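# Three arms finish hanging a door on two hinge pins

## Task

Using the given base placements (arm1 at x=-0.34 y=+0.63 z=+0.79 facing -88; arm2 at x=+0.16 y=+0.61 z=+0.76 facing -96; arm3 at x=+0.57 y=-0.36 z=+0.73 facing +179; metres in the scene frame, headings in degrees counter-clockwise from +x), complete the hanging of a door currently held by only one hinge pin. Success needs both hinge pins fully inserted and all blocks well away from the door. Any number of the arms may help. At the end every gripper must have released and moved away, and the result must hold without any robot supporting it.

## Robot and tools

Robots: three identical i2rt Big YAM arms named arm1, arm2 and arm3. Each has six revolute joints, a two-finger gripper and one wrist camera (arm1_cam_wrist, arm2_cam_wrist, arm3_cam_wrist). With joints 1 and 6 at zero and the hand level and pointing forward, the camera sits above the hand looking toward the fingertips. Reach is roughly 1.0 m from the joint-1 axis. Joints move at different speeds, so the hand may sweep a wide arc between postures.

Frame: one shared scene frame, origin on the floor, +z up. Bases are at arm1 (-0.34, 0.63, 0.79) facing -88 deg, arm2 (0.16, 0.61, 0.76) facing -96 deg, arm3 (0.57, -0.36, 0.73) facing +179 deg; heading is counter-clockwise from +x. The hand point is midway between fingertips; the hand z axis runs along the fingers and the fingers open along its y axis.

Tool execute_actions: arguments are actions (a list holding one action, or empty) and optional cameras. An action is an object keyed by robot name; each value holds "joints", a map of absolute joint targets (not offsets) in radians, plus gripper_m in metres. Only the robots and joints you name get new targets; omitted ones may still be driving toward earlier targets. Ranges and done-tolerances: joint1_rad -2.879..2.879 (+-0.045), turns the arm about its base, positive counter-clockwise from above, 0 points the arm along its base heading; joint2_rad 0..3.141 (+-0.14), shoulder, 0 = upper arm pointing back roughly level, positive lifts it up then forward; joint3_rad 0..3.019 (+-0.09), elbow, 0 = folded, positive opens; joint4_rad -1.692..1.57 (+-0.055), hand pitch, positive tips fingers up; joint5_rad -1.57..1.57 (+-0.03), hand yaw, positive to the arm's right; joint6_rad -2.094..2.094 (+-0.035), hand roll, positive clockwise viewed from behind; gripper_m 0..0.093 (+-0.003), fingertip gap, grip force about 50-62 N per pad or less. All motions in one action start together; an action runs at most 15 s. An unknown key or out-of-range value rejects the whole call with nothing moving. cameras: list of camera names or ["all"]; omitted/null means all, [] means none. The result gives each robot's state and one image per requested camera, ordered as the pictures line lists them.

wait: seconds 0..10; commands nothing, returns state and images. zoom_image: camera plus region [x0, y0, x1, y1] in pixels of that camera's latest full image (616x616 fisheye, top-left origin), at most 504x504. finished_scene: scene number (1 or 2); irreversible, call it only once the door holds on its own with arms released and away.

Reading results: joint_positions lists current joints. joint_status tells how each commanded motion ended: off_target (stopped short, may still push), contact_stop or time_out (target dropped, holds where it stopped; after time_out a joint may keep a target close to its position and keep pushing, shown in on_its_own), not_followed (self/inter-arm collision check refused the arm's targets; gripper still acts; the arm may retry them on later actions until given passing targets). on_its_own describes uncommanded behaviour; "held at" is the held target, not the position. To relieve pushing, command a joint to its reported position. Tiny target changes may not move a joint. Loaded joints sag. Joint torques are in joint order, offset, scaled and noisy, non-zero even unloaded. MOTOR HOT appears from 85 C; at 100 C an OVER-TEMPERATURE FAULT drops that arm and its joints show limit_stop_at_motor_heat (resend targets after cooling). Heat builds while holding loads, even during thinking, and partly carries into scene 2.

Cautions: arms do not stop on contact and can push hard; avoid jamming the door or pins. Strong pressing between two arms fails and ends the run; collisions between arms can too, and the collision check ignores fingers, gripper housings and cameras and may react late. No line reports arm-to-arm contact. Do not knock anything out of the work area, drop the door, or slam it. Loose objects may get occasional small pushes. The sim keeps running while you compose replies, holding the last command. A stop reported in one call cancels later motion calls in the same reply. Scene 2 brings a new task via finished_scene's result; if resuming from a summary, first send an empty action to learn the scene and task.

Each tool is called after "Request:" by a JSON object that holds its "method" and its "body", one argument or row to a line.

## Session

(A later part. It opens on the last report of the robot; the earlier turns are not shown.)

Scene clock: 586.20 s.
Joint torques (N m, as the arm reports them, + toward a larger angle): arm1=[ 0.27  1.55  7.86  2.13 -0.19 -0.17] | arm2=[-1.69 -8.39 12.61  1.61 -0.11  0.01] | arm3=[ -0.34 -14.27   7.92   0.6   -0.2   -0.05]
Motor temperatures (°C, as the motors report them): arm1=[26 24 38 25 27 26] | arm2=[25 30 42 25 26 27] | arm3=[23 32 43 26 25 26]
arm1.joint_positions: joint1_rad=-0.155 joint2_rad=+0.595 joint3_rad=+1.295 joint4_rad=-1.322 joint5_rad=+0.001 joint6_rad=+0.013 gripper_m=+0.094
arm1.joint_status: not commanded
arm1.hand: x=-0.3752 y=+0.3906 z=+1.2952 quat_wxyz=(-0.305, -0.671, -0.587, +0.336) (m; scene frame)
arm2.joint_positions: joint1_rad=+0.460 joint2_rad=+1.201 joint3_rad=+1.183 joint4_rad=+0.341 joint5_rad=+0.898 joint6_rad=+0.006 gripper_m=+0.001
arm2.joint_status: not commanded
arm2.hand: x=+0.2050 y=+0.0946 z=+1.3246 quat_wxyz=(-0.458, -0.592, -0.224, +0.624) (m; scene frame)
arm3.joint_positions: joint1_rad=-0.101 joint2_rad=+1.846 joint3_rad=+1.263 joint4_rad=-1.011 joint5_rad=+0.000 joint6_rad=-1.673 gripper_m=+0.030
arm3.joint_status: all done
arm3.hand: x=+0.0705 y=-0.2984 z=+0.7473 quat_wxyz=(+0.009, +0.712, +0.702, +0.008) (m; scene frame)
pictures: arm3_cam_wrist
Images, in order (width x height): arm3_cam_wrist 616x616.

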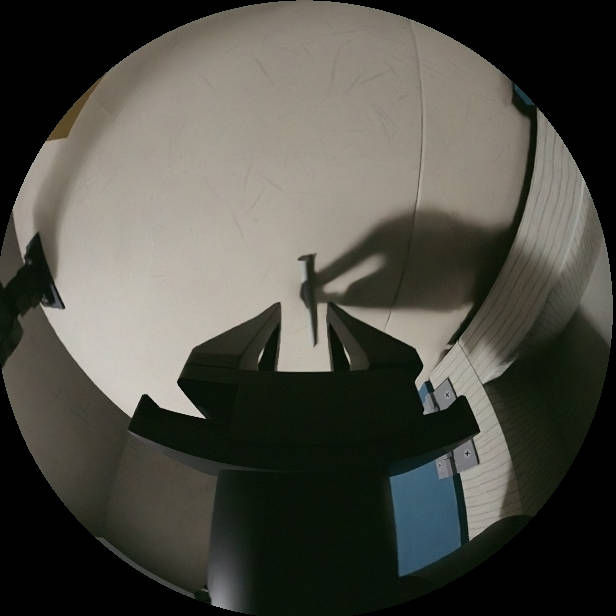

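Request:
{"method": "execute_actions", "body": {
  "actions": [
    {"arm3":{"joints":{"joint2_rad":1.90,"joint4_rad":-0.97}}}
  ],
  "cameras": []
}}

Request:
{"method": "execute_actions", "body": {
  "actions": [
    {"arm3":{"joints":{"gripper_m":0.0}}}
  ],
  "cameras": ["arm3_cam_wrist"]
}}

Request:
{"method": "execute_actions", "body": {
  "actions": [
    {"arm3":{"joints":{"joint2_rad":1.6,"joint3_rad":1.2,"joint4_rad":-1.17}}}
  ],
  "cameras": ["arm3_cam_wrist"]
}}

Scene clock: 593.03 s.
Joint torques (N m, as the arm reports them, + toward a larger angle): arm1=[ 0.19  1.64  7.86  2.19 -0.19 -0.18] | arm2=[-1.58 -8.18 12.59  1.65 -0.1   0.  ] | arm3=[ -0.43 -12.17   7.66   0.68  -0.19  -0.05]
Motor temperatures (°C, as the motors report them): arm1=[26 24 38 25 27 26] | arm2=[25 30 42 25 26 27] | arm3=[23 32 43 26 25 26]
arm1.joint_positions: joint1_rad=-0.155 joint2_rad=+0.595 joint3_rad=+1.295 joint4_rad=-1.322 joint5_rad=+0.001 joint6_rad=+0.013 gripper_m=+0.094
arm1.joint_status: not commanded
arm1.hand: x=-0.3752 y=+0.3906 z=+1.2952 quat_wxyz=(-0.305, -0.671, -0.587, +0.336) (m; scene frame)
arm2.joint_positions: joint1_rad=+0.460 joint2_rad=+1.201 joint3_rad=+1.183 joint4_rad=+0.341 joint5_rad=+0.898 joint6_rad=+0.006 gripper_m=+0.001
arm2.joint_status: not commanded
arm2.hand: x=+0.2050 y=+0.0946 z=+1.3246 quat_wxyz=(-0.458, -0.592, -0.224, +0.624) (m; scene frame)
arm3.joint_positions: joint1_rad=-0.101 joint2_rad=+1.876 joint3_rad=+1.263 joint4_rad=-0.978 joint5_rad=+0.000 joint6_rad=-1.673 gripper_m=+0.030
arm3.joint_status: all done
arm3.hand: x=+0.0655 y=-0.2978 z=+0.7327 quat_wxyz=(+0.007, +0.712, +0.702, +0.007) (m; scene frame)
pictures: none
No camera images: the call's "cameras" was empty. Leave "cameras" out to get every camera's image.

Scene clock: 593.57 s.
Joint torques (N m, as the arm reports them, + toward a larger angle): arm1=[ 0.12  1.57  7.86  2.19 -0.19 -0.19] | arm2=[-1.43 -8.17 12.68  1.63 -0.11  0.  ] | arm3=[ -0.32 -12.17   7.61   0.6   -0.24  -0.03]
Motor temperatures (°C, as the motors report them): arm1=[26 24 38 25 27 26] | arm2=[25 30 42 25 26 27] | arm3=[23 32 42 26 25 26]
arm1.joint_positions: joint1_rad=-0.155 joint2_rad=+0.595 joint3_rad=+1.295 joint4_rad=-1.322 joint5_rad=+0.001 joint6_rad=+0.013 gripper_m=+0.094
arm1.joint_status: not commanded
arm1.hand: x=-0.3752 y=+0.3906 z=+1.2952 quat_wxyz=(-0.305, -0.671, -0.587, +0.336) (m; scene frame)
arm2.joint_positions: joint1_rad=+0.460 joint2_rad=+1.201 joint3_rad=+1.183 joint4_rad=+0.341 joint5_rad=+0.898 joint6_rad=+0.006 gripper_m=+0.001
arm2.joint_status: not commanded
arm2.hand: x=+0.2050 y=+0.0946 z=+1.3246 quat_wxyz=(-0.458, -0.592, -0.224, +0.624) (m; scene frame)
arm3.joint_positions: joint1_rad=-0.101 joint2_rad=+1.876 joint3_rad=+1.263 joint4_rad=-0.978 joint5_rad=+0.000 joint6_rad=-1.673 gripper_m=+0.002
arm3.joint_status: all done
arm3.hand: x=+0.0655 y=-0.2978 z=+0.7327 quat_wxyz=(+0.007, +0.712, +0.702, +0.007) (m; scene frame)
pictures: arm3_cam_wrist
Images, in order (width x height): arm3_cam_wrist 616x616.

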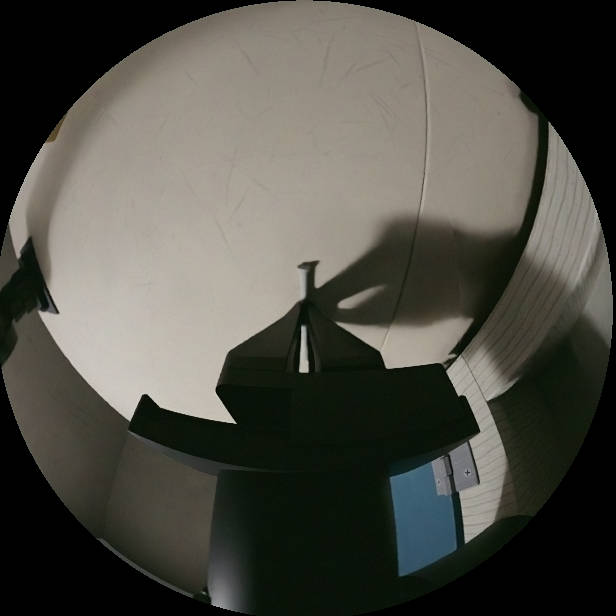

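Scene clock: 594.73 s.
Joint torques (N m, as the arm reports them, + toward a larger angle): arm1=[ 0.05  1.7   7.88  2.16 -0.19 -0.19] | arm2=[-1.61 -8.4  12.63  1.59 -0.14 -0.01] | arm3=[-0.67 -9.9   9.37  0.15 -0.22 -0.02]
Motor temperatures (°C, as the motors report them): arm1=[26 24 38 25 27 26] | arm2=[25 30 42 25 26 27] | arm3=[23 32 42 26 25 26]
arm1.joint_positions: joint1_rad=-0.155 joint2_rad=+0.595 joint3_rad=+1.295 joint4_rad=-1.322 joint5_rad=+0.001 joint6_rad=+0.013 gripper_m=+0.094
arm1.joint_status: not commanded
arm1.hand: x=-0.3752 y=+0.3906 z=+1.2952 quat_wxyz=(-0.305, -0.671, -0.587, +0.336) (m; scene frame)
arm2.joint_positions: joint1_rad=+0.460 joint2_rad=+1.201 joint3_rad=+1.183 joint4_rad=+0.341 joint5_rad=+0.898 joint6_rad=+0.006 gripper_m=+0.001
arm2.joint_status: not commanded
arm2.hand: x=+0.2050 y=+0.0946 z=+1.3246 quat_wxyz=(-0.458, -0.592, -0.224, +0.624) (m; scene frame)
arm3.joint_positions: joint1_rad=-0.101 joint2_rad=+1.586 joint3_rad=+1.186 joint4_rad=-1.160 joint5_rad=+0.000 joint6_rad=-1.673 gripper_m=+0.002
arm3.joint_status: all done
arm3.hand: x=+0.1231 y=-0.3046 z=+0.8405 quat_wxyz=(-0.004, +0.712, +0.702, -0.003) (m; scene frame)
pictures: arm3_cam_wrist
Images, in order (width x height): arm3_cam_wrist 616x616.

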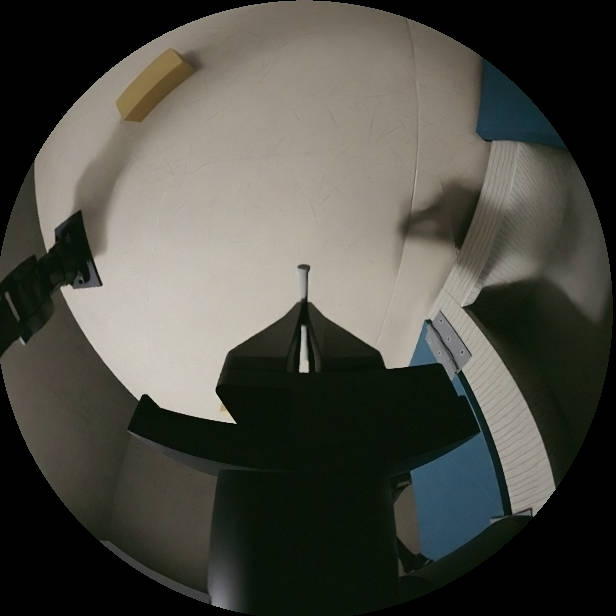

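Request:
{"method": "execute_actions", "body": {
  "actions": [
    {"arm3":{"joints":{"joint1_rad":-0.19,"joint2_rad":1.1,"joint3_rad":0.8,"joint4_rad":-1.0,"joint6_rad":0.0}}}
  ],
  "cameras": []
}}

Request:
{"method": "execute_actions", "body": {
  "actions": [
    {"arm3":{"joints":{"joint2_rad":1.45,"joint3_rad":0.55,"joint4_rad":0.91}},"arm2":{"joints":{"joint1_rad":0.311,"joint2_rad":1.69,"joint3_rad":1.15,"joint4_rad":0.1}}}
  ],
  "cameras": ["arm3_cam_wrist","arm2_cam_wrist"]
}}

Request:
{"method": "zoom_image", "body": {
  "camera": "arm2_cam_wrist",
  "region": [220, 150, 350, 290]
}}

Scene clock: 621.27 s.
Joint torques (N m, as the arm reports them, + toward a larger angle): arm1=[ 0.14  1.5   7.89  2.21 -0.19 -0.19] | arm2=[-1.6  -8.45 12.56  1.74 -0.07 -0.01] | arm3=[ 0.26 -5.65  8.56  1.55 -0.12  0.09]
Motor temperatures (°C, as the motors report them): arm1=[26 24 38 25 27 26] | arm2=[25 30 42 25 26 27] | arm3=[23 31 43 26 25 26]
arm1.joint_positions: joint1_rad=-0.155 joint2_rad=+0.595 joint3_rad=+1.295 joint4_rad=-1.322 joint5_rad=+0.001 joint6_rad=+0.013 gripper_m=+0.094
arm1.joint_status: not commanded
arm1.hand: x=-0.3752 y=+0.3906 z=+1.2952 quat_wxyz=(-0.305, -0.671, -0.587, +0.336) (m; scene frame)
arm2.joint_positions: joint1_rad=+0.460 joint2_rad=+1.201 joint3_rad=+1.183 joint4_rad=+0.341 joint5_rad=+0.898 joint6_rad=+0.006 gripper_m=+0.001
arm2.joint_status: not commanded
arm2.hand: x=+0.2050 y=+0.0946 z=+1.3246 quat_wxyz=(-0.458, -0.592, -0.224, +0.624) (m; scene frame)
arm3.joint_positions: joint1_rad=-0.192 joint2_rad=+1.101 joint3_rad=+0.803 joint4_rad=-1.016 joint5_rad=+0.000 joint6_rad=-0.008 gripper_m=+0.002
arm3.joint_status: all done
arm3.hand: x=+0.2388 y=-0.2872 z=+0.8758 quat_wxyz=(-0.014, +0.987, -0.099, -0.127) (m; scene frame)
pictures: none
No camera images: the call's "cameras" was empty. Leave "cameras" out to get every camera's image.

Scene clock: 623.23 s.
Joint torques (N m, as the arm reports them, + toward a larger angle): arm1=[ 0.12  1.56  7.88  2.17 -0.2  -0.17] | arm2=[  0.33 -15.06  11.55   1.12   0.37   0.1 ] | arm3=[ 0.23 -7.6   7.02  2.52 -0.11  0.1 ]
Motor temperatures (°C, as the motors report them): arm1=[26 24 38 25 27 26] | arm2=[25 30 42 25 26 27] | arm3=[23 31 43 26 25 26]
arm1.joint_positions: joint1_rad=-0.155 joint2_rad=+0.595 joint3_rad=+1.295 joint4_rad=-1.322 joint5_rad=+0.001 joint6_rad=+0.013 gripper_m=+0.094
arm1.joint_status: not commanded
arm1.hand: x=-0.3752 y=+0.3906 z=+1.2952 quat_wxyz=(-0.305, -0.671, -0.587, +0.336) (m; scene frame)
arm2.joint_positions: joint1_rad=+0.304 joint2_rad=+1.700 joint3_rad=+1.129 joint4_rad=+0.110 joint5_rad=+0.899 joint6_rad=+0.006 gripper_m=+0.001
arm2.joint_status: all done
arm2.hand: x=+0.1492 y=-0.0253 z=+0.9762 quat_wxyz=(-0.137, -0.666, -0.442, +0.585) (m; scene frame)
arm3.joint_positions: joint1_rad=-0.192 joint2_rad=+1.444 joint3_rad=+0.550 joint4_rad=+0.887 joint5_rad=+0.000 joint6_rad=-0.007 gripper_m=+0.002
arm3.joint_status: all done
arm3.hand: x=+0.0548 y=-0.2484 z=+0.9420 quat_wxyz=(-0.076, +0.706, -0.071, -0.701) (m; scene frame)
pictures: arm2_cam_wrist, arm3_cam_wrist
Images, in order (width x height): arm2_cam_wrist 616x616, arm3_cam_wrist 616x616.

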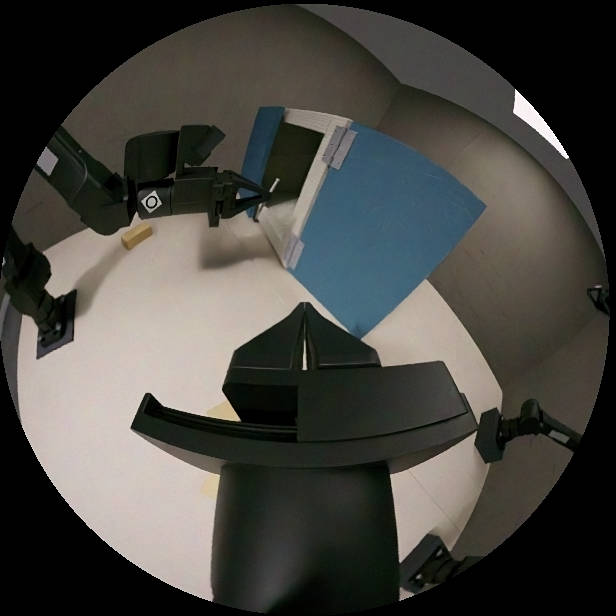

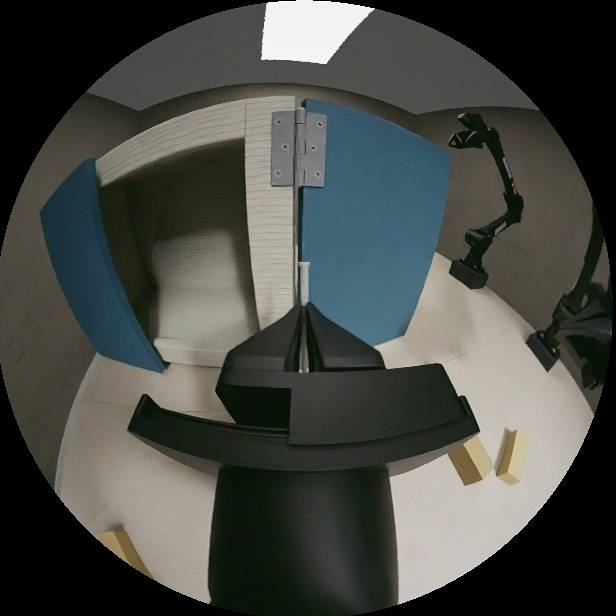

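Region (220, 150, 350, 290) of arm2_cam_wrist's 616x616 image, scaled by 3.600, with more detail than that image has; it fills the left 468 columns of this view, and the rest is white.

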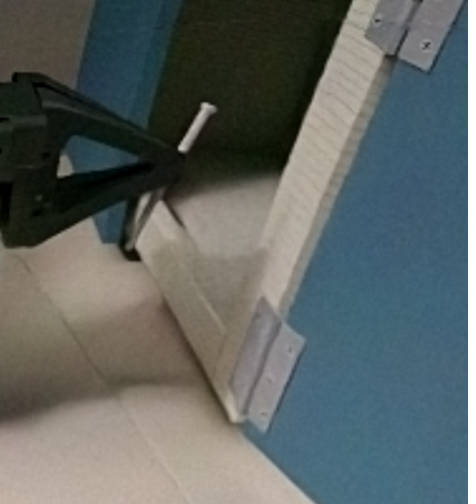

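Request:
{"method": "execute_actions", "body": {
  "actions": []
}}

Scene clock: 647.73 s.
Joint torques (N m, as the arm reports them, + toward a larger angle): arm1=[ 0.13  1.55  7.85  2.18 -0.19 -0.18] | arm2=[  0.24 -14.48  11.6    1.26   0.4    0.09] | arm3=[ 0.5  -7.64  7.06  2.56 -0.13  0.1 ]
Motor temperatures (°C, as the motors report them): arm1=[26 24 38 25 27 26] | arm2=[25 31 42 25 26 27] | arm3=[23 31 41 27 25 26]
arm1.joint_positions: joint1_rad=-0.155 joint2_rad=+0.595 joint3_rad=+1.295 joint4_rad=-1.322 joint5_rad=+0.001 joint6_rad=+0.013 gripper_m=+0.094
arm1.joint_status: not commanded
arm1.hand: x=-0.3752 y=+0.3906 z=+1.2952 quat_wxyz=(-0.305, -0.671, -0.587, +0.336) (m; scene frame)
arm2.joint_positions: joint1_rad=+0.304 joint2_rad=+1.700 joint3_rad=+1.129 joint4_rad=+0.110 joint5_rad=+0.899 joint6_rad=+0.006 gripper_m=+0.001
arm2.joint_status: all done
arm2.hand: x=+0.1492 y=-0.0253 z=+0.9762 quat_wxyz=(-0.137, -0.666, -0.442, +0.585) (m; scene frame)
arm3.joint_positions: joint1_rad=-0.192 joint2_rad=+1.444 joint3_rad=+0.550 joint4_rad=+0.887 joint5_rad=+0.000 joint6_rad=-0.007 gripper_m=+0.002
arm3.joint_status: all done
arm3.hand: x=+0.0548 y=-0.2484 z=+0.9420 quat_wxyz=(-0.076, +0.706, -0.071, -0.701) (m; scene frame)
pictures: arm1_cam_wrist, arm2_cam_wrist, arm3_cam_wrist
Images, in order (width x height): arm1_cam_wrist 616x616, arm2_cam_wrist 616x616, arm3_cam_wrist 616x616.

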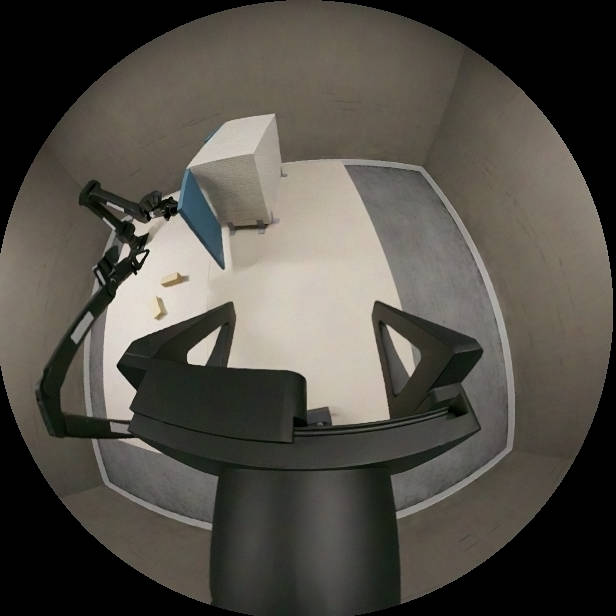

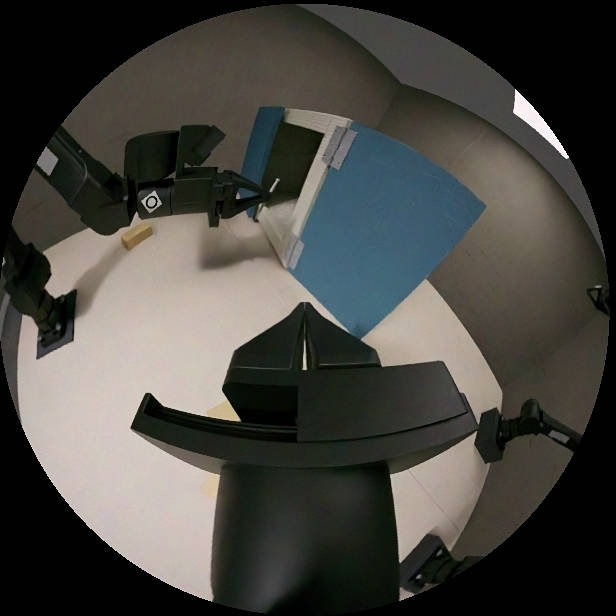

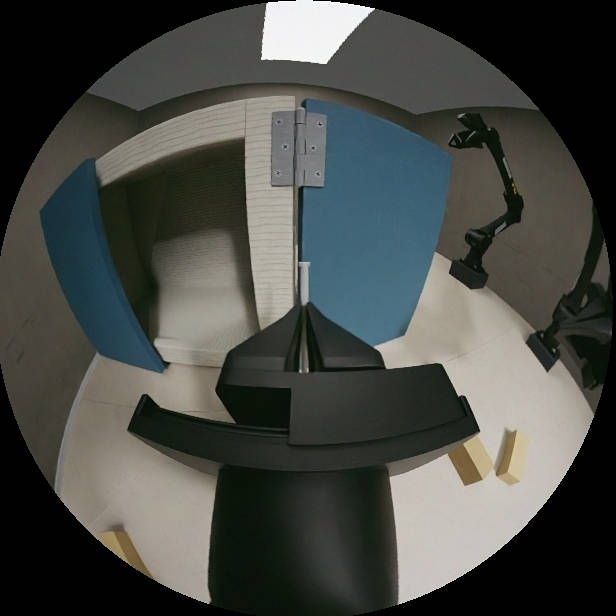

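Request:
{"method": "execute_actions", "body": {
  "actions": [
    {"arm3":{"joints":{"joint1_rad":-0.175,"joint2_rad":1.72,"joint3_rad":0.82,"joint4_rad":0.936}}}
  ],
  "cameras": ["arm2_cam_wrist","arm3_cam_wrist"]
}}

Request:
{"method": "zoom_image", "body": {
  "camera": "arm2_cam_wrist",
  "region": [230,110,370,290]
}}

Request:
{"method": "zoom_image", "body": {
  "camera": "arm3_cam_wrist",
  "region": [240,150,370,380]
}}

Scene clock: 661.00 s.
Joint torques (N m, as the arm reports them, + toward a larger angle): arm1=[ 0.1   1.7   7.86  2.2  -0.2  -0.19] | arm2=[  0.21 -14.84  11.54   1.13   0.42   0.09] | arm3=[  1.53 -10.46  10.74   2.43  -0.14   0.1 ]
Motor temperatures (°C, as the motors report them): arm1=[26 24 38 25 27 26] | arm2=[25 31 42 25 26 27] | arm3=[23 31 41 27 25 26]
arm1.joint_positions: joint1_rad=-0.155 joint2_rad=+0.595 joint3_rad=+1.295 joint4_rad=-1.322 joint5_rad=+0.001 joint6_rad=+0.013 gripper_m=+0.094
arm1.joint_status: not commanded
arm1.hand: x=-0.3752 y=+0.3906 z=+1.2952 quat_wxyz=(-0.305, -0.671, -0.587, +0.336) (m; scene frame)
arm2.joint_positions: joint1_rad=+0.304 joint2_rad=+1.700 joint3_rad=+1.129 joint4_rad=+0.110 joint5_rad=+0.899 joint6_rad=+0.006 gripper_m=+0.001
arm2.joint_status: not commanded
arm2.hand: x=+0.1492 y=-0.0253 z=+0.9762 quat_wxyz=(-0.137, -0.666, -0.442, +0.585) (m; scene frame)
arm3.joint_positions: joint1_rad=-0.191 joint2_rad=+1.708 joint3_rad=+0.773 joint4_rad=+0.921 joint5_rad=+0.000 joint6_rad=-0.007 gripper_m=+0.002
arm3.joint_status: all done
arm3.hand: x=-0.0306 y=-0.2311 z=+0.9124 quat_wxyz=(-0.075, +0.708, -0.071, -0.698) (m; scene frame)
pictures: arm2_cam_wrist, arm3_cam_wrist
Images, in order (width x height): arm2_cam_wrist 616x616, arm3_cam_wrist 616x616.

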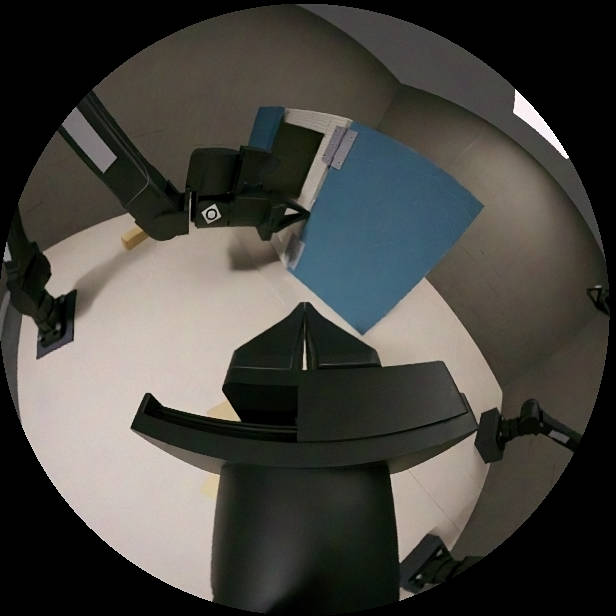

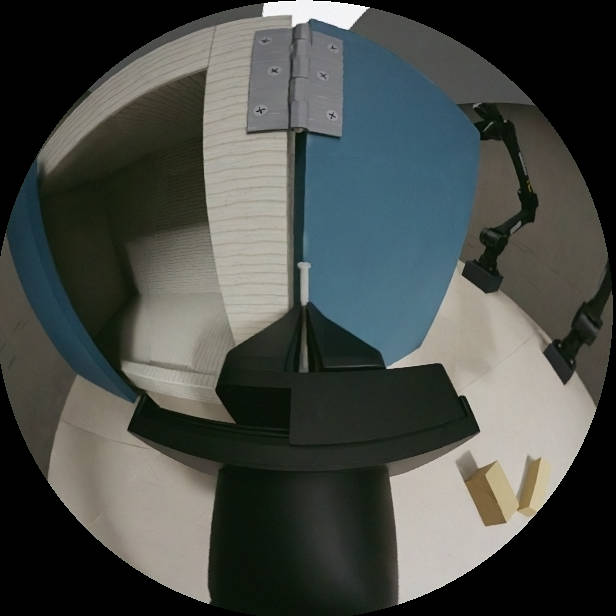

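Region (230, 110, 370, 290) of arm2_cam_wrist's 616x616 image, scaled by 2.800, with more detail than that image has.

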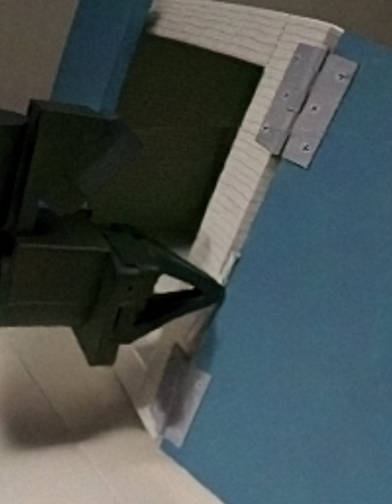

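Region (240, 150, 370, 380) of arm3_cam_wrist's 616x616 image, scaled by 2.191, with more detail than that image has; it fills the left 285 columns of this view, and the rest is white.

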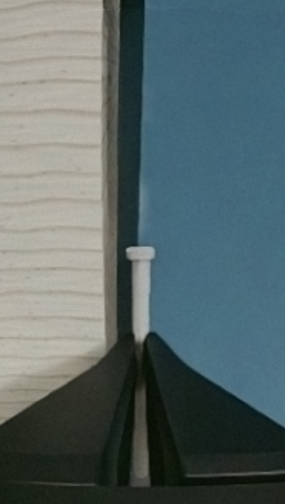

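Request:
{"method": "execute_actions", "body": {
  "actions": [
    {"arm3":{"joints":{"joint1_rad":-0.163}}}
  ],
  "cameras": ["arm3_cam_wrist"]
}}

Request:
{"method": "zoom_image", "body": {
  "camera": "arm3_cam_wrist",
  "region": [240,20,370,380]
}}

Scene clock: 669.77 s.
Joint torques (N m, as the arm reports them, + toward a larger angle): arm1=[ 0.14  1.62  7.88  2.16 -0.2  -0.18] | arm2=[  0.28 -14.1   11.57   1.19   0.4    0.08] | arm3=[  1.75 -10.72  10.68   2.32  -0.23   0.07]
Motor temperatures (°C, as the motors report them): arm1=[26 23 38 25 27 26] | arm2=[25 32 42 25 26 27] | arm3=[23 31 43 27 25 26]
arm1.joint_positions: joint1_rad=-0.155 joint2_rad=+0.595 joint3_rad=+1.295 joint4_rad=-1.322 joint5_rad=+0.001 joint6_rad=+0.013 gripper_m=+0.094
arm1.joint_status: not commanded
arm1.hand: x=-0.3752 y=+0.3906 z=+1.2952 quat_wxyz=(-0.305, -0.671, -0.587, +0.336) (m; scene frame)
arm2.joint_positions: joint1_rad=+0.304 joint2_rad=+1.700 joint3_rad=+1.129 joint4_rad=+0.110 joint5_rad=+0.899 joint6_rad=+0.006 gripper_m=+0.001
arm2.joint_status: not commanded
arm2.hand: x=+0.1492 y=-0.0253 z=+0.9762 quat_wxyz=(-0.137, -0.666, -0.442, +0.585) (m; scene frame)
arm3.joint_positions: joint1_rad=-0.179 joint2_rad=+1.708 joint3_rad=+0.774 joint4_rad=+0.921 joint5_rad=+0.002 joint6_rad=-0.005 gripper_m=+0.002
arm3.joint_status: all done
arm3.hand: x=-0.0323 y=-0.2378 z=+0.9129 quat_wxyz=(-0.071, +0.708, -0.068, -0.699) (m; scene frame)
pictures: arm3_cam_wrist
Images, in order (width x height): arm3_cam_wrist 616x616.

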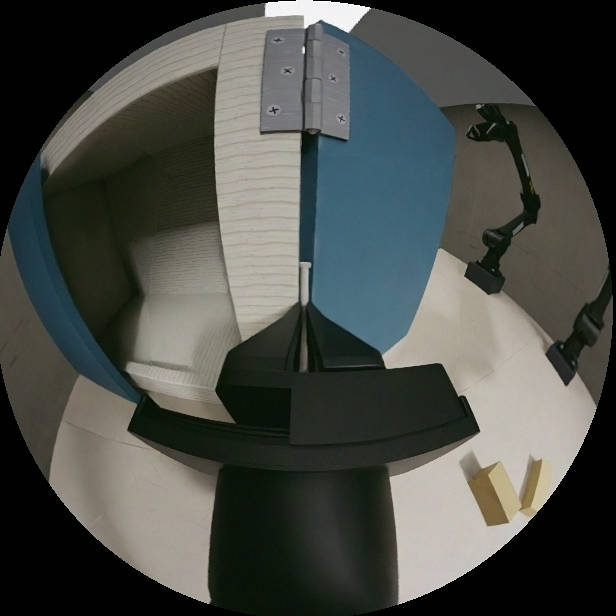

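Region (240, 20, 370, 380) of arm3_cam_wrist's 616x616 image, scaled by 1.400, with more detail than that image has; it fills the left 182 columns of this view, and the rest is white.

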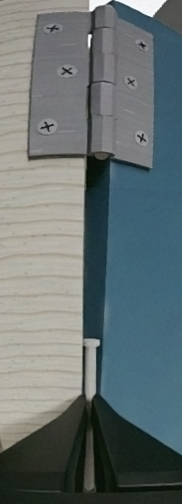

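Request:
{"method": "execute_actions", "body": {
  "actions": [
    {"arm3":{"joints":{"joint1_rad":-0.201}}}
  ],
  "cameras": ["arm3_cam_wrist"]
}}

Request:
{"method": "zoom_image", "body": {
  "camera": "arm3_cam_wrist",
  "region": [240,20,370,380]
}}

Scene clock: 677.80 s.
Joint torques (N m, as the arm reports them, + toward a larger angle): arm1=[ 0.21  1.7   7.83  2.19 -0.19 -0.19] | arm2=[ -0.09 -14.65  11.6    1.2    0.41   0.08] | arm3=[ -1.08 -10.12  10.46   2.34  -0.19   0.09]
Motor temperatures (°C, as the motors report them): arm1=[26 23 38 25 27 26] | arm2=[25 32 42 25 26 27] | arm3=[23 31 44 27 25 26]
arm1.joint_positions: joint1_rad=-0.155 joint2_rad=+0.595 joint3_rad=+1.295 joint4_rad=-1.322 joint5_rad=+0.001 joint6_rad=+0.013 gripper_m=+0.094
arm1.joint_status: not commanded
arm1.hand: x=-0.3752 y=+0.3906 z=+1.2952 quat_wxyz=(-0.305, -0.671, -0.587, +0.336) (m; scene frame)
arm2.joint_positions: joint1_rad=+0.304 joint2_rad=+1.700 joint3_rad=+1.129 joint4_rad=+0.110 joint5_rad=+0.899 joint6_rad=+0.006 gripper_m=+0.001
arm2.joint_status: not commanded
arm2.hand: x=+0.1492 y=-0.0253 z=+0.9762 quat_wxyz=(-0.137, -0.666, -0.442, +0.585) (m; scene frame)
arm3.joint_positions: joint1_rad=-0.182 joint2_rad=+1.708 joint3_rad=+0.775 joint4_rad=+0.921 joint5_rad=+0.001 joint6_rad=-0.005 gripper_m=+0.002
arm3.joint_status: all done
arm3.hand: x=-0.0321 y=-0.2359 z=+0.9133 quat_wxyz=(-0.072, +0.708, -0.069, -0.699) (m; scene frame)
pictures: arm3_cam_wrist
Images, in order (width x height): arm3_cam_wrist 616x616.

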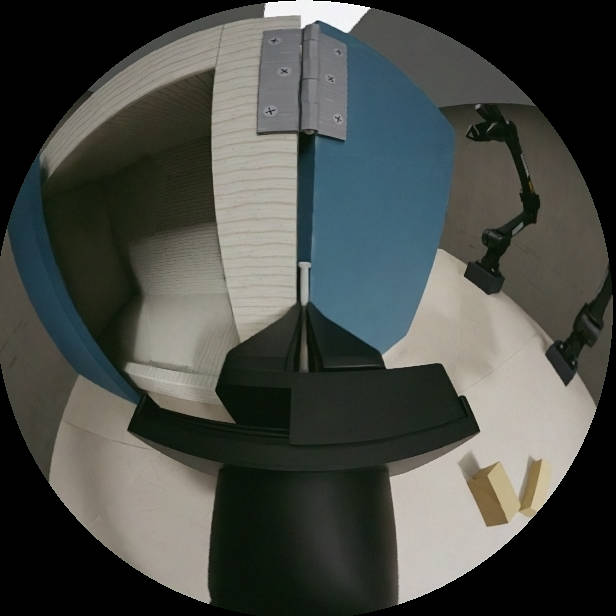

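Region (240, 20, 370, 380) of arm3_cam_wrist's 616x616 image, scaled by 1.400, with more detail than that image has; it fills the left 182 columns of this view, and the rest is white.

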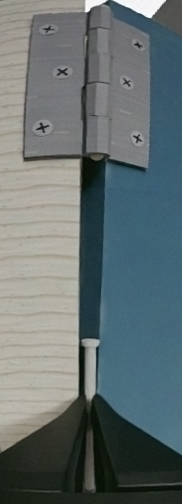

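Request:
{"method": "execute_actions", "body": {
  "actions": [
    {"arm3":{"joints":{"joint1_rad":-0.206}}}
  ],
  "cameras": ["arm3_cam_wrist"]
}}

Request:
{"method": "zoom_image", "body": {
  "camera": "arm3_cam_wrist",
  "region": [240,20,370,380]
}}

Scene clock: 680.90 s.
Joint torques (N m, as the arm reports them, + toward a larger angle): arm1=[ 0.21  1.76  7.83  2.19 -0.19 -0.19] | arm2=[  0.03 -14.66  11.56   1.15   0.4    0.08] | arm3=[ -1.56 -10.34  10.52   2.35  -0.16   0.09]
Motor temperatures (°C, as the motors report them): arm1=[26 23 38 25 27 26] | arm2=[25 32 42 25 26 27] | arm3=[23 31 44 27 25 26]
arm1.joint_positions: joint1_rad=-0.155 joint2_rad=+0.595 joint3_rad=+1.295 joint4_rad=-1.322 joint5_rad=+0.001 joint6_rad=+0.013 gripper_m=+0.094
arm1.joint_status: not commanded
arm1.hand: x=-0.3752 y=+0.3906 z=+1.2952 quat_wxyz=(-0.305, -0.671, -0.587, +0.336) (m; scene frame)
arm2.joint_positions: joint1_rad=+0.304 joint2_rad=+1.700 joint3_rad=+1.129 joint4_rad=+0.110 joint5_rad=+0.899 joint6_rad=+0.006 gripper_m=+0.001
arm2.joint_status: not commanded
arm2.hand: x=+0.1492 y=-0.0253 z=+0.9762 quat_wxyz=(-0.137, -0.666, -0.442, +0.585) (m; scene frame)
arm3.joint_positions: joint1_rad=-0.183 joint2_rad=+1.708 joint3_rad=+0.775 joint4_rad=+0.921 joint5_rad=+0.001 joint6_rad=-0.005 gripper_m=+0.002
arm3.joint_status: all done
arm3.hand: x=-0.0321 y=-0.2357 z=+0.9133 quat_wxyz=(-0.072, +0.708, -0.069, -0.699) (m; scene frame)
pictures: arm3_cam_wrist
Images, in order (width x height): arm3_cam_wrist 616x616.

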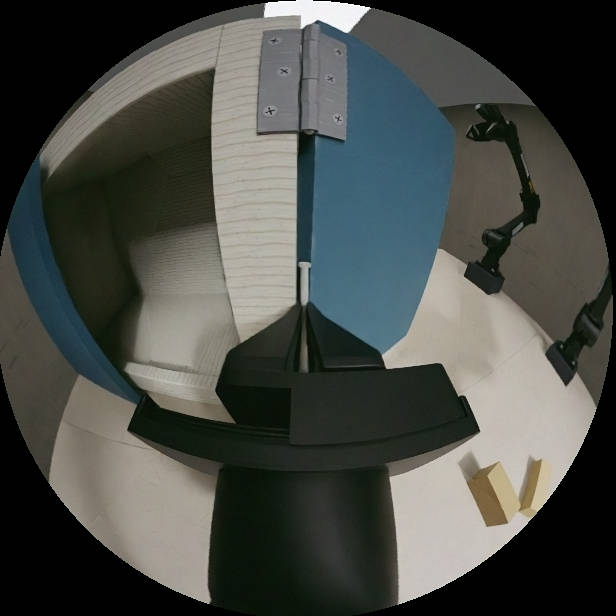

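Region (240, 20, 370, 380) of arm3_cam_wrist's 616x616 image, scaled by 1.400, with more detail than that image has; it fills the left 182 columns of this view, and the rest is white.

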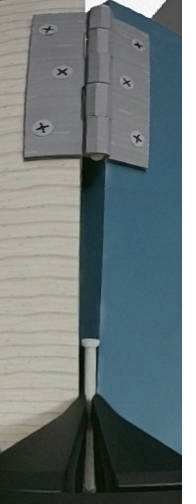

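Request:
{"method": "execute_actions", "body": {
  "actions": [
    {"arm3":{"joints":{"joint1_rad":-0.212}}}
  ],
  "cameras": ["arm3_cam_wrist"]
}}

Request:
{"method": "zoom_image", "body": {
  "camera": "arm3_cam_wrist",
  "region": [240,20,370,380]
}}

Scene clock: 685.10 s.
Joint torques (N m, as the arm reports them, + toward a larger angle): arm1=[ 0.16  1.64  7.82  2.21 -0.2  -0.18] | arm2=[  0.74 -14.78  11.48   1.2    0.38   0.07] | arm3=[-2.16 -9.85 10.52  2.29 -0.04  0.1 ]
Motor temperatures (°C, as the motors report them): arm1=[26 23 38 25 27 26] | arm2=[25 32 42 25 26 27] | arm3=[23 32 45 27 25 26]
arm1.joint_positions: joint1_rad=-0.155 joint2_rad=+0.595 joint3_rad=+1.295 joint4_rad=-1.322 joint5_rad=+0.001 joint6_rad=+0.013 gripper_m=+0.094
arm1.joint_status: not commanded
arm1.hand: x=-0.3752 y=+0.3906 z=+1.2952 quat_wxyz=(-0.305, -0.671, -0.587, +0.336) (m; scene frame)
arm2.joint_positions: joint1_rad=+0.304 joint2_rad=+1.700 joint3_rad=+1.129 joint4_rad=+0.110 joint5_rad=+0.899 joint6_rad=+0.006 gripper_m=+0.001
arm2.joint_status: not commanded
arm2.hand: x=+0.1492 y=-0.0253 z=+0.9762 quat_wxyz=(-0.137, -0.666, -0.442, +0.585) (m; scene frame)
arm3.joint_positions: joint1_rad=-0.184 joint2_rad=+1.708 joint3_rad=+0.775 joint4_rad=+0.921 joint5_rad=-0.002 joint6_rad=-0.005 gripper_m=+0.002
arm3.joint_status: all done
arm3.hand: x=-0.0321 y=-0.2355 z=+0.9133 quat_wxyz=(-0.071, +0.708, -0.068, -0.699) (m; scene frame)
pictures: arm3_cam_wrist
Images, in order (width x height): arm3_cam_wrist 616x616.

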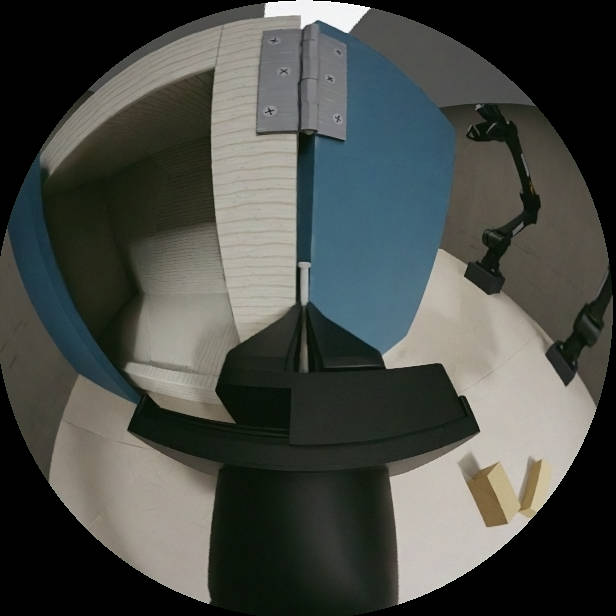

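Region (240, 20, 370, 380) of arm3_cam_wrist's 616x616 image, scaled by 1.400, with more detail than that image has; it fills the left 182 columns of this view, and the rest is white.

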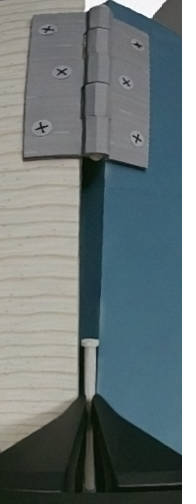

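Request:
{"method": "execute_actions", "body": {
  "actions": [
    {"arm3":{"joints":{"joint1_rad":-0.2,"joint2_rad":1.78,"joint4_rad":0.985}}}
  ],
  "cameras": ["arm2_cam_wrist","arm3_cam_wrist"]
}}

Request:
{"method": "zoom_image", "body": {
  "camera": "arm2_cam_wrist",
  "region": [250,160,350,290]
}}

Request:
{"method": "zoom_image", "body": {
  "camera": "arm3_cam_wrist",
  "region": [240,20,370,380]
}}

Scene clock: 698.60 s.
Joint torques (N m, as the arm reports them, + toward a larger angle): arm1=[ 0.2   1.61  7.85  2.19 -0.2  -0.19] | arm2=[  0.24 -14.81  11.7    1.19   0.38   0.08] | arm3=[-0.82 -9.63  9.89  2.11  0.11  0.09]
Motor temperatures (°C, as the motors report them): arm1=[26 23 38 25 27 26] | arm2=[25 32 42 25 26 27] | arm3=[23 32 45 27 25 26]
arm1.joint_positions: joint1_rad=-0.155 joint2_rad=+0.595 joint3_rad=+1.295 joint4_rad=-1.322 joint5_rad=+0.001 joint6_rad=+0.013 gripper_m=+0.094
arm1.joint_status: not commanded
arm1.hand: x=-0.3752 y=+0.3906 z=+1.2952 quat_wxyz=(-0.305, -0.671, -0.587, +0.336) (m; scene frame)
arm2.joint_positions: joint1_rad=+0.304 joint2_rad=+1.700 joint3_rad=+1.129 joint4_rad=+0.110 joint5_rad=+0.899 joint6_rad=+0.006 gripper_m=+0.001
arm2.joint_status: not commanded
arm2.hand: x=+0.1492 y=-0.0253 z=+0.9762 quat_wxyz=(-0.137, -0.666, -0.442, +0.585) (m; scene frame)
arm3.joint_positions: joint1_rad=-0.185 joint2_rad=+1.755 joint3_rad=+0.780 joint4_rad=+0.974 joint5_rad=-0.006 joint6_rad=-0.005 gripper_m=+0.002
arm3.joint_status: all done
arm3.hand: x=-0.0362 y=-0.2346 z=+0.9007 quat_wxyz=(-0.071, +0.704, -0.067, -0.703) (m; scene frame)
pictures: arm2_cam_wrist, arm3_cam_wrist
Images, in order (width x height): arm2_cam_wrist 616x616, arm3_cam_wrist 616x616.

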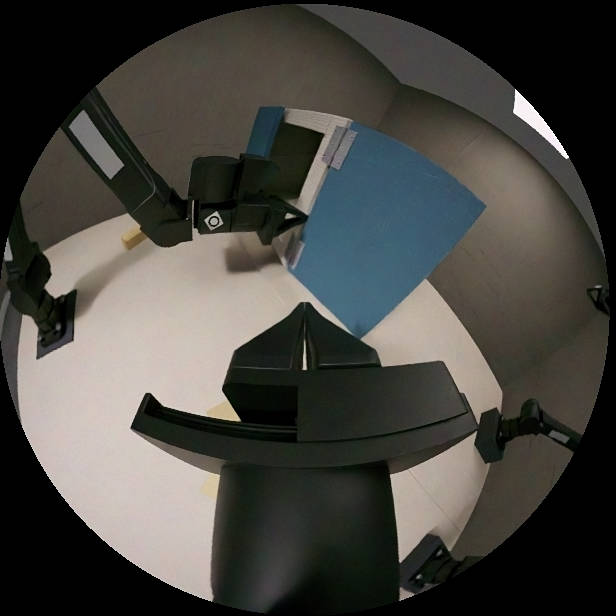

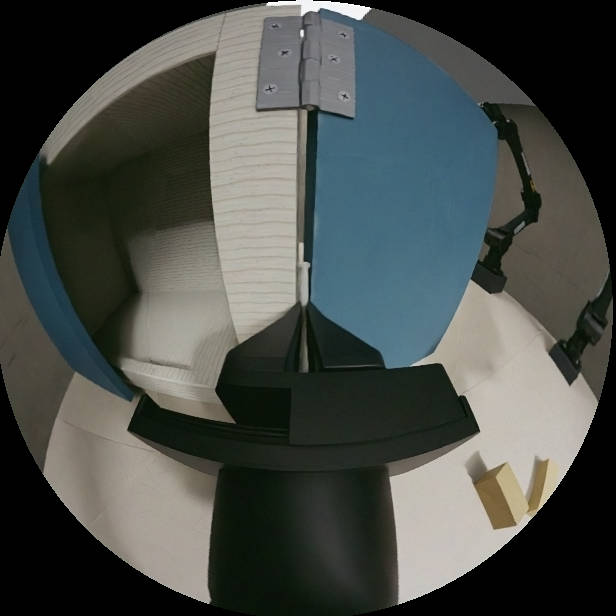

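Region (250, 160, 350, 290) of arm2_cam_wrist's 616x616 image, scaled by 3.877, with more detail than that image has; it fills the left 388 columns of this view, and the rest is white.

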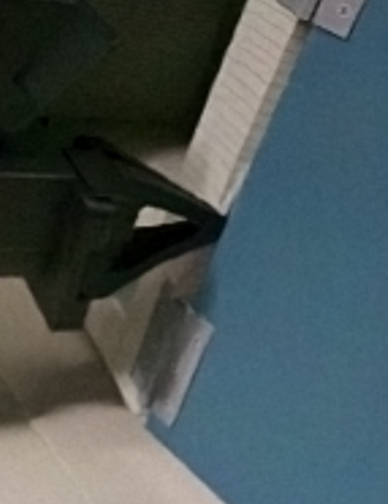

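Region (240, 20, 370, 380) of arm3_cam_wrist's 616x616 image, scaled by 1.400, with more detail than that image has; it fills the left 182 columns of this view, and the rest is white.

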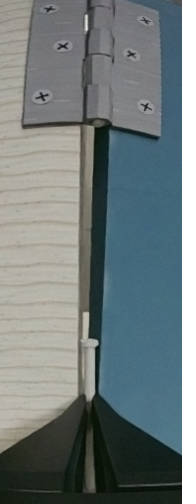

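Request:
{"method": "execute_actions", "body": {
  "actions": [
    {"arm3":{"joints":{"joint2_rad":1.72,"joint3_rad":0.735}}}
  ],
  "cameras": ["arm2_cam_wrist","arm3_cam_wrist"]
}}

Request:
{"method": "zoom_image", "body": {
  "camera": "arm2_cam_wrist",
  "region": [250,160,350,290]
}}

Scene clock: 710.63 s.
Joint torques (N m, as the arm reports them, + toward a larger angle): arm1=[ 0.18  1.62  7.83  2.19 -0.2  -0.18] | arm2=[  0.   -14.85  11.46   1.18   0.4    0.1 ] | arm3=[ -1.65 -13.04   6.34   2.08   0.06   0.08]
Motor temperatures (°C, as the motors report them): arm1=[26 23 38 25 27 26] | arm2=[25 32 42 25 26 27] | arm3=[23 32 45 27 25 26]
arm1.joint_positions: joint1_rad=-0.155 joint2_rad=+0.595 joint3_rad=+1.295 joint4_rad=-1.322 joint5_rad=+0.001 joint6_rad=+0.013 gripper_m=+0.094
arm1.joint_status: not commanded
arm1.hand: x=-0.3752 y=+0.3906 z=+1.2952 quat_wxyz=(-0.305, -0.671, -0.587, +0.336) (m; scene frame)
arm2.joint_positions: joint1_rad=+0.304 joint2_rad=+1.700 joint3_rad=+1.129 joint4_rad=+0.110 joint5_rad=+0.899 joint6_rad=+0.006 gripper_m=+0.001
arm2.joint_status: not commanded
arm2.hand: x=+0.1492 y=-0.0253 z=+0.9762 quat_wxyz=(-0.137, -0.666, -0.442, +0.585) (m; scene frame)
arm3.joint_positions: joint1_rad=-0.185 joint2_rad=+1.742 joint3_rad=+0.735 joint4_rad=+0.974 joint5_rad=-0.004 joint6_rad=-0.005 gripper_m=+0.002
arm3.joint_status: all done
arm3.hand: x=-0.0211 y=-0.2371 z=+0.8875 quat_wxyz=(-0.070, +0.716, -0.069, -0.692) (m; scene frame)
pictures: arm2_cam_wrist, arm3_cam_wrist
Images, in order (width x height): arm2_cam_wrist 616x616, arm3_cam_wrist 616x616.

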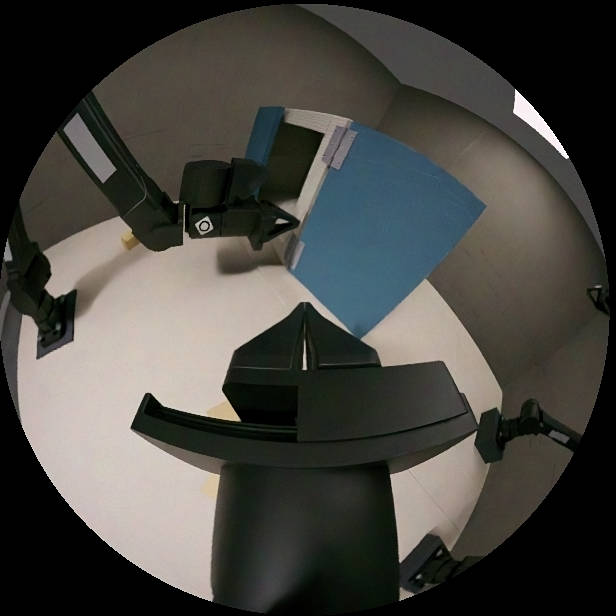

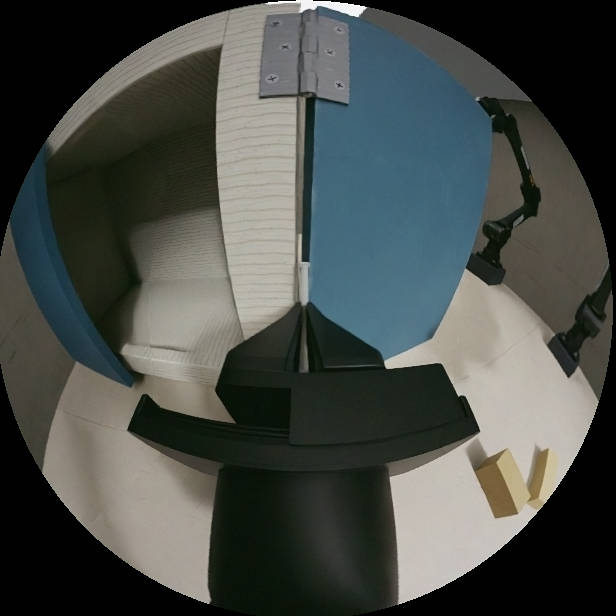

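Region (250, 160, 350, 290) of arm2_cam_wrist's 616x616 image, scaled by 3.877, with more detail than that image has; it fills the left 388 columns of this view, and the rest is white.

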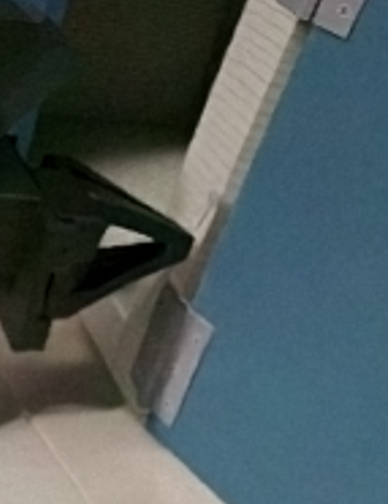

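Request:
{"method": "execute_actions", "body": {
  "actions": [
    {"arm3":{"joints":{"joint2_rad":1.69,"joint3_rad":0.79,"joint4_rad":0.94}}}
  ],
  "cameras": ["arm2_cam_wrist","arm3_cam_wrist"]
}}

Request:
{"method": "zoom_image", "body": {
  "camera": "arm2_cam_wrist",
  "region": [250,160,350,290]
}}

Scene clock: 726.23 s.
Joint torques (N m, as the arm reports them, + toward a larger angle): arm1=[ 0.26  1.61  7.85  2.16 -0.19 -0.19] | arm2=[  0.15 -15.02  11.53   1.06   0.42   0.06] | arm3=[ -0.93 -12.57   9.77   1.58   0.03   0.09]
Motor temperatures (°C, as the motors report them): arm1=[26 23 38 25 27 26] | arm2=[25 32 42 25 26 27] | arm3=[23 33 43 27 25 26]
arm1.joint_positions: joint1_rad=-0.155 joint2_rad=+0.595 joint3_rad=+1.295 joint4_rad=-1.322 joint5_rad=+0.001 joint6_rad=+0.013 gripper_m=+0.094
arm1.joint_status: not commanded
arm1.hand: x=-0.3752 y=+0.3906 z=+1.2952 quat_wxyz=(-0.305, -0.671, -0.587, +0.336) (m; scene frame)
arm2.joint_positions: joint1_rad=+0.304 joint2_rad=+1.700 joint3_rad=+1.129 joint4_rad=+0.110 joint5_rad=+0.899 joint6_rad=+0.006 gripper_m=+0.001
arm2.joint_status: not commanded
arm2.hand: x=+0.1492 y=-0.0253 z=+0.9762 quat_wxyz=(-0.137, -0.666, -0.442, +0.585) (m; scene frame)
arm3.joint_positions: joint1_rad=-0.185 joint2_rad=+1.708 joint3_rad=+0.753 joint4_rad=+0.950 joint5_rad=-0.004 joint6_rad=-0.005 gripper_m=+0.002
arm3.joint_status: all done
arm3.hand: x=-0.0253 y=-0.2363 z=+0.9099 quat_wxyz=(-0.071, +0.706, -0.068, -0.702) (m; scene frame)
pictures: arm2_cam_wrist, arm3_cam_wrist
Images, in order (width x height): arm2_cam_wrist 616x616, arm3_cam_wrist 616x616.

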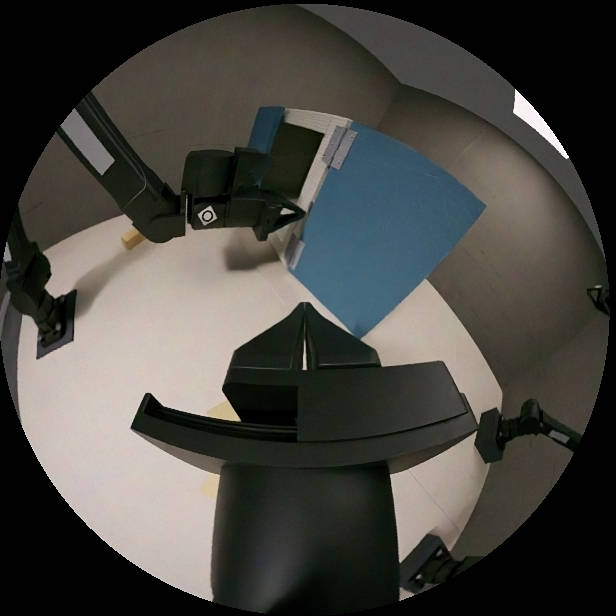

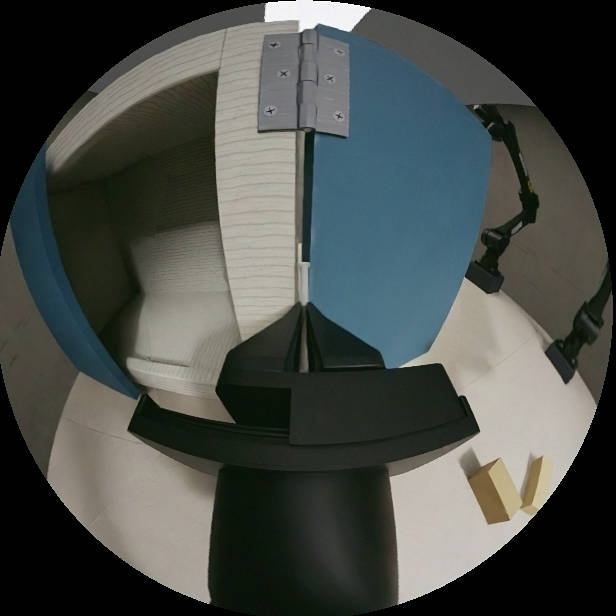

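Region (250, 160, 350, 290) of arm2_cam_wrist's 616x616 image, scaled by 3.877, with more detail than that image has; it fills the left 388 columns of this view, and the rest is white.

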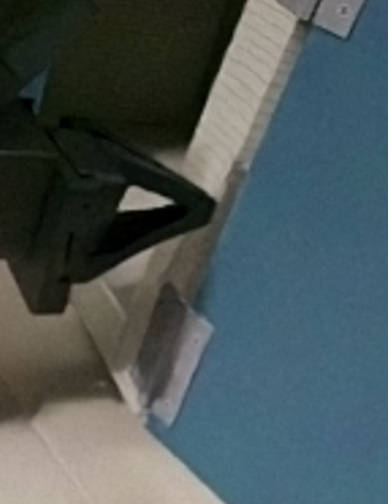

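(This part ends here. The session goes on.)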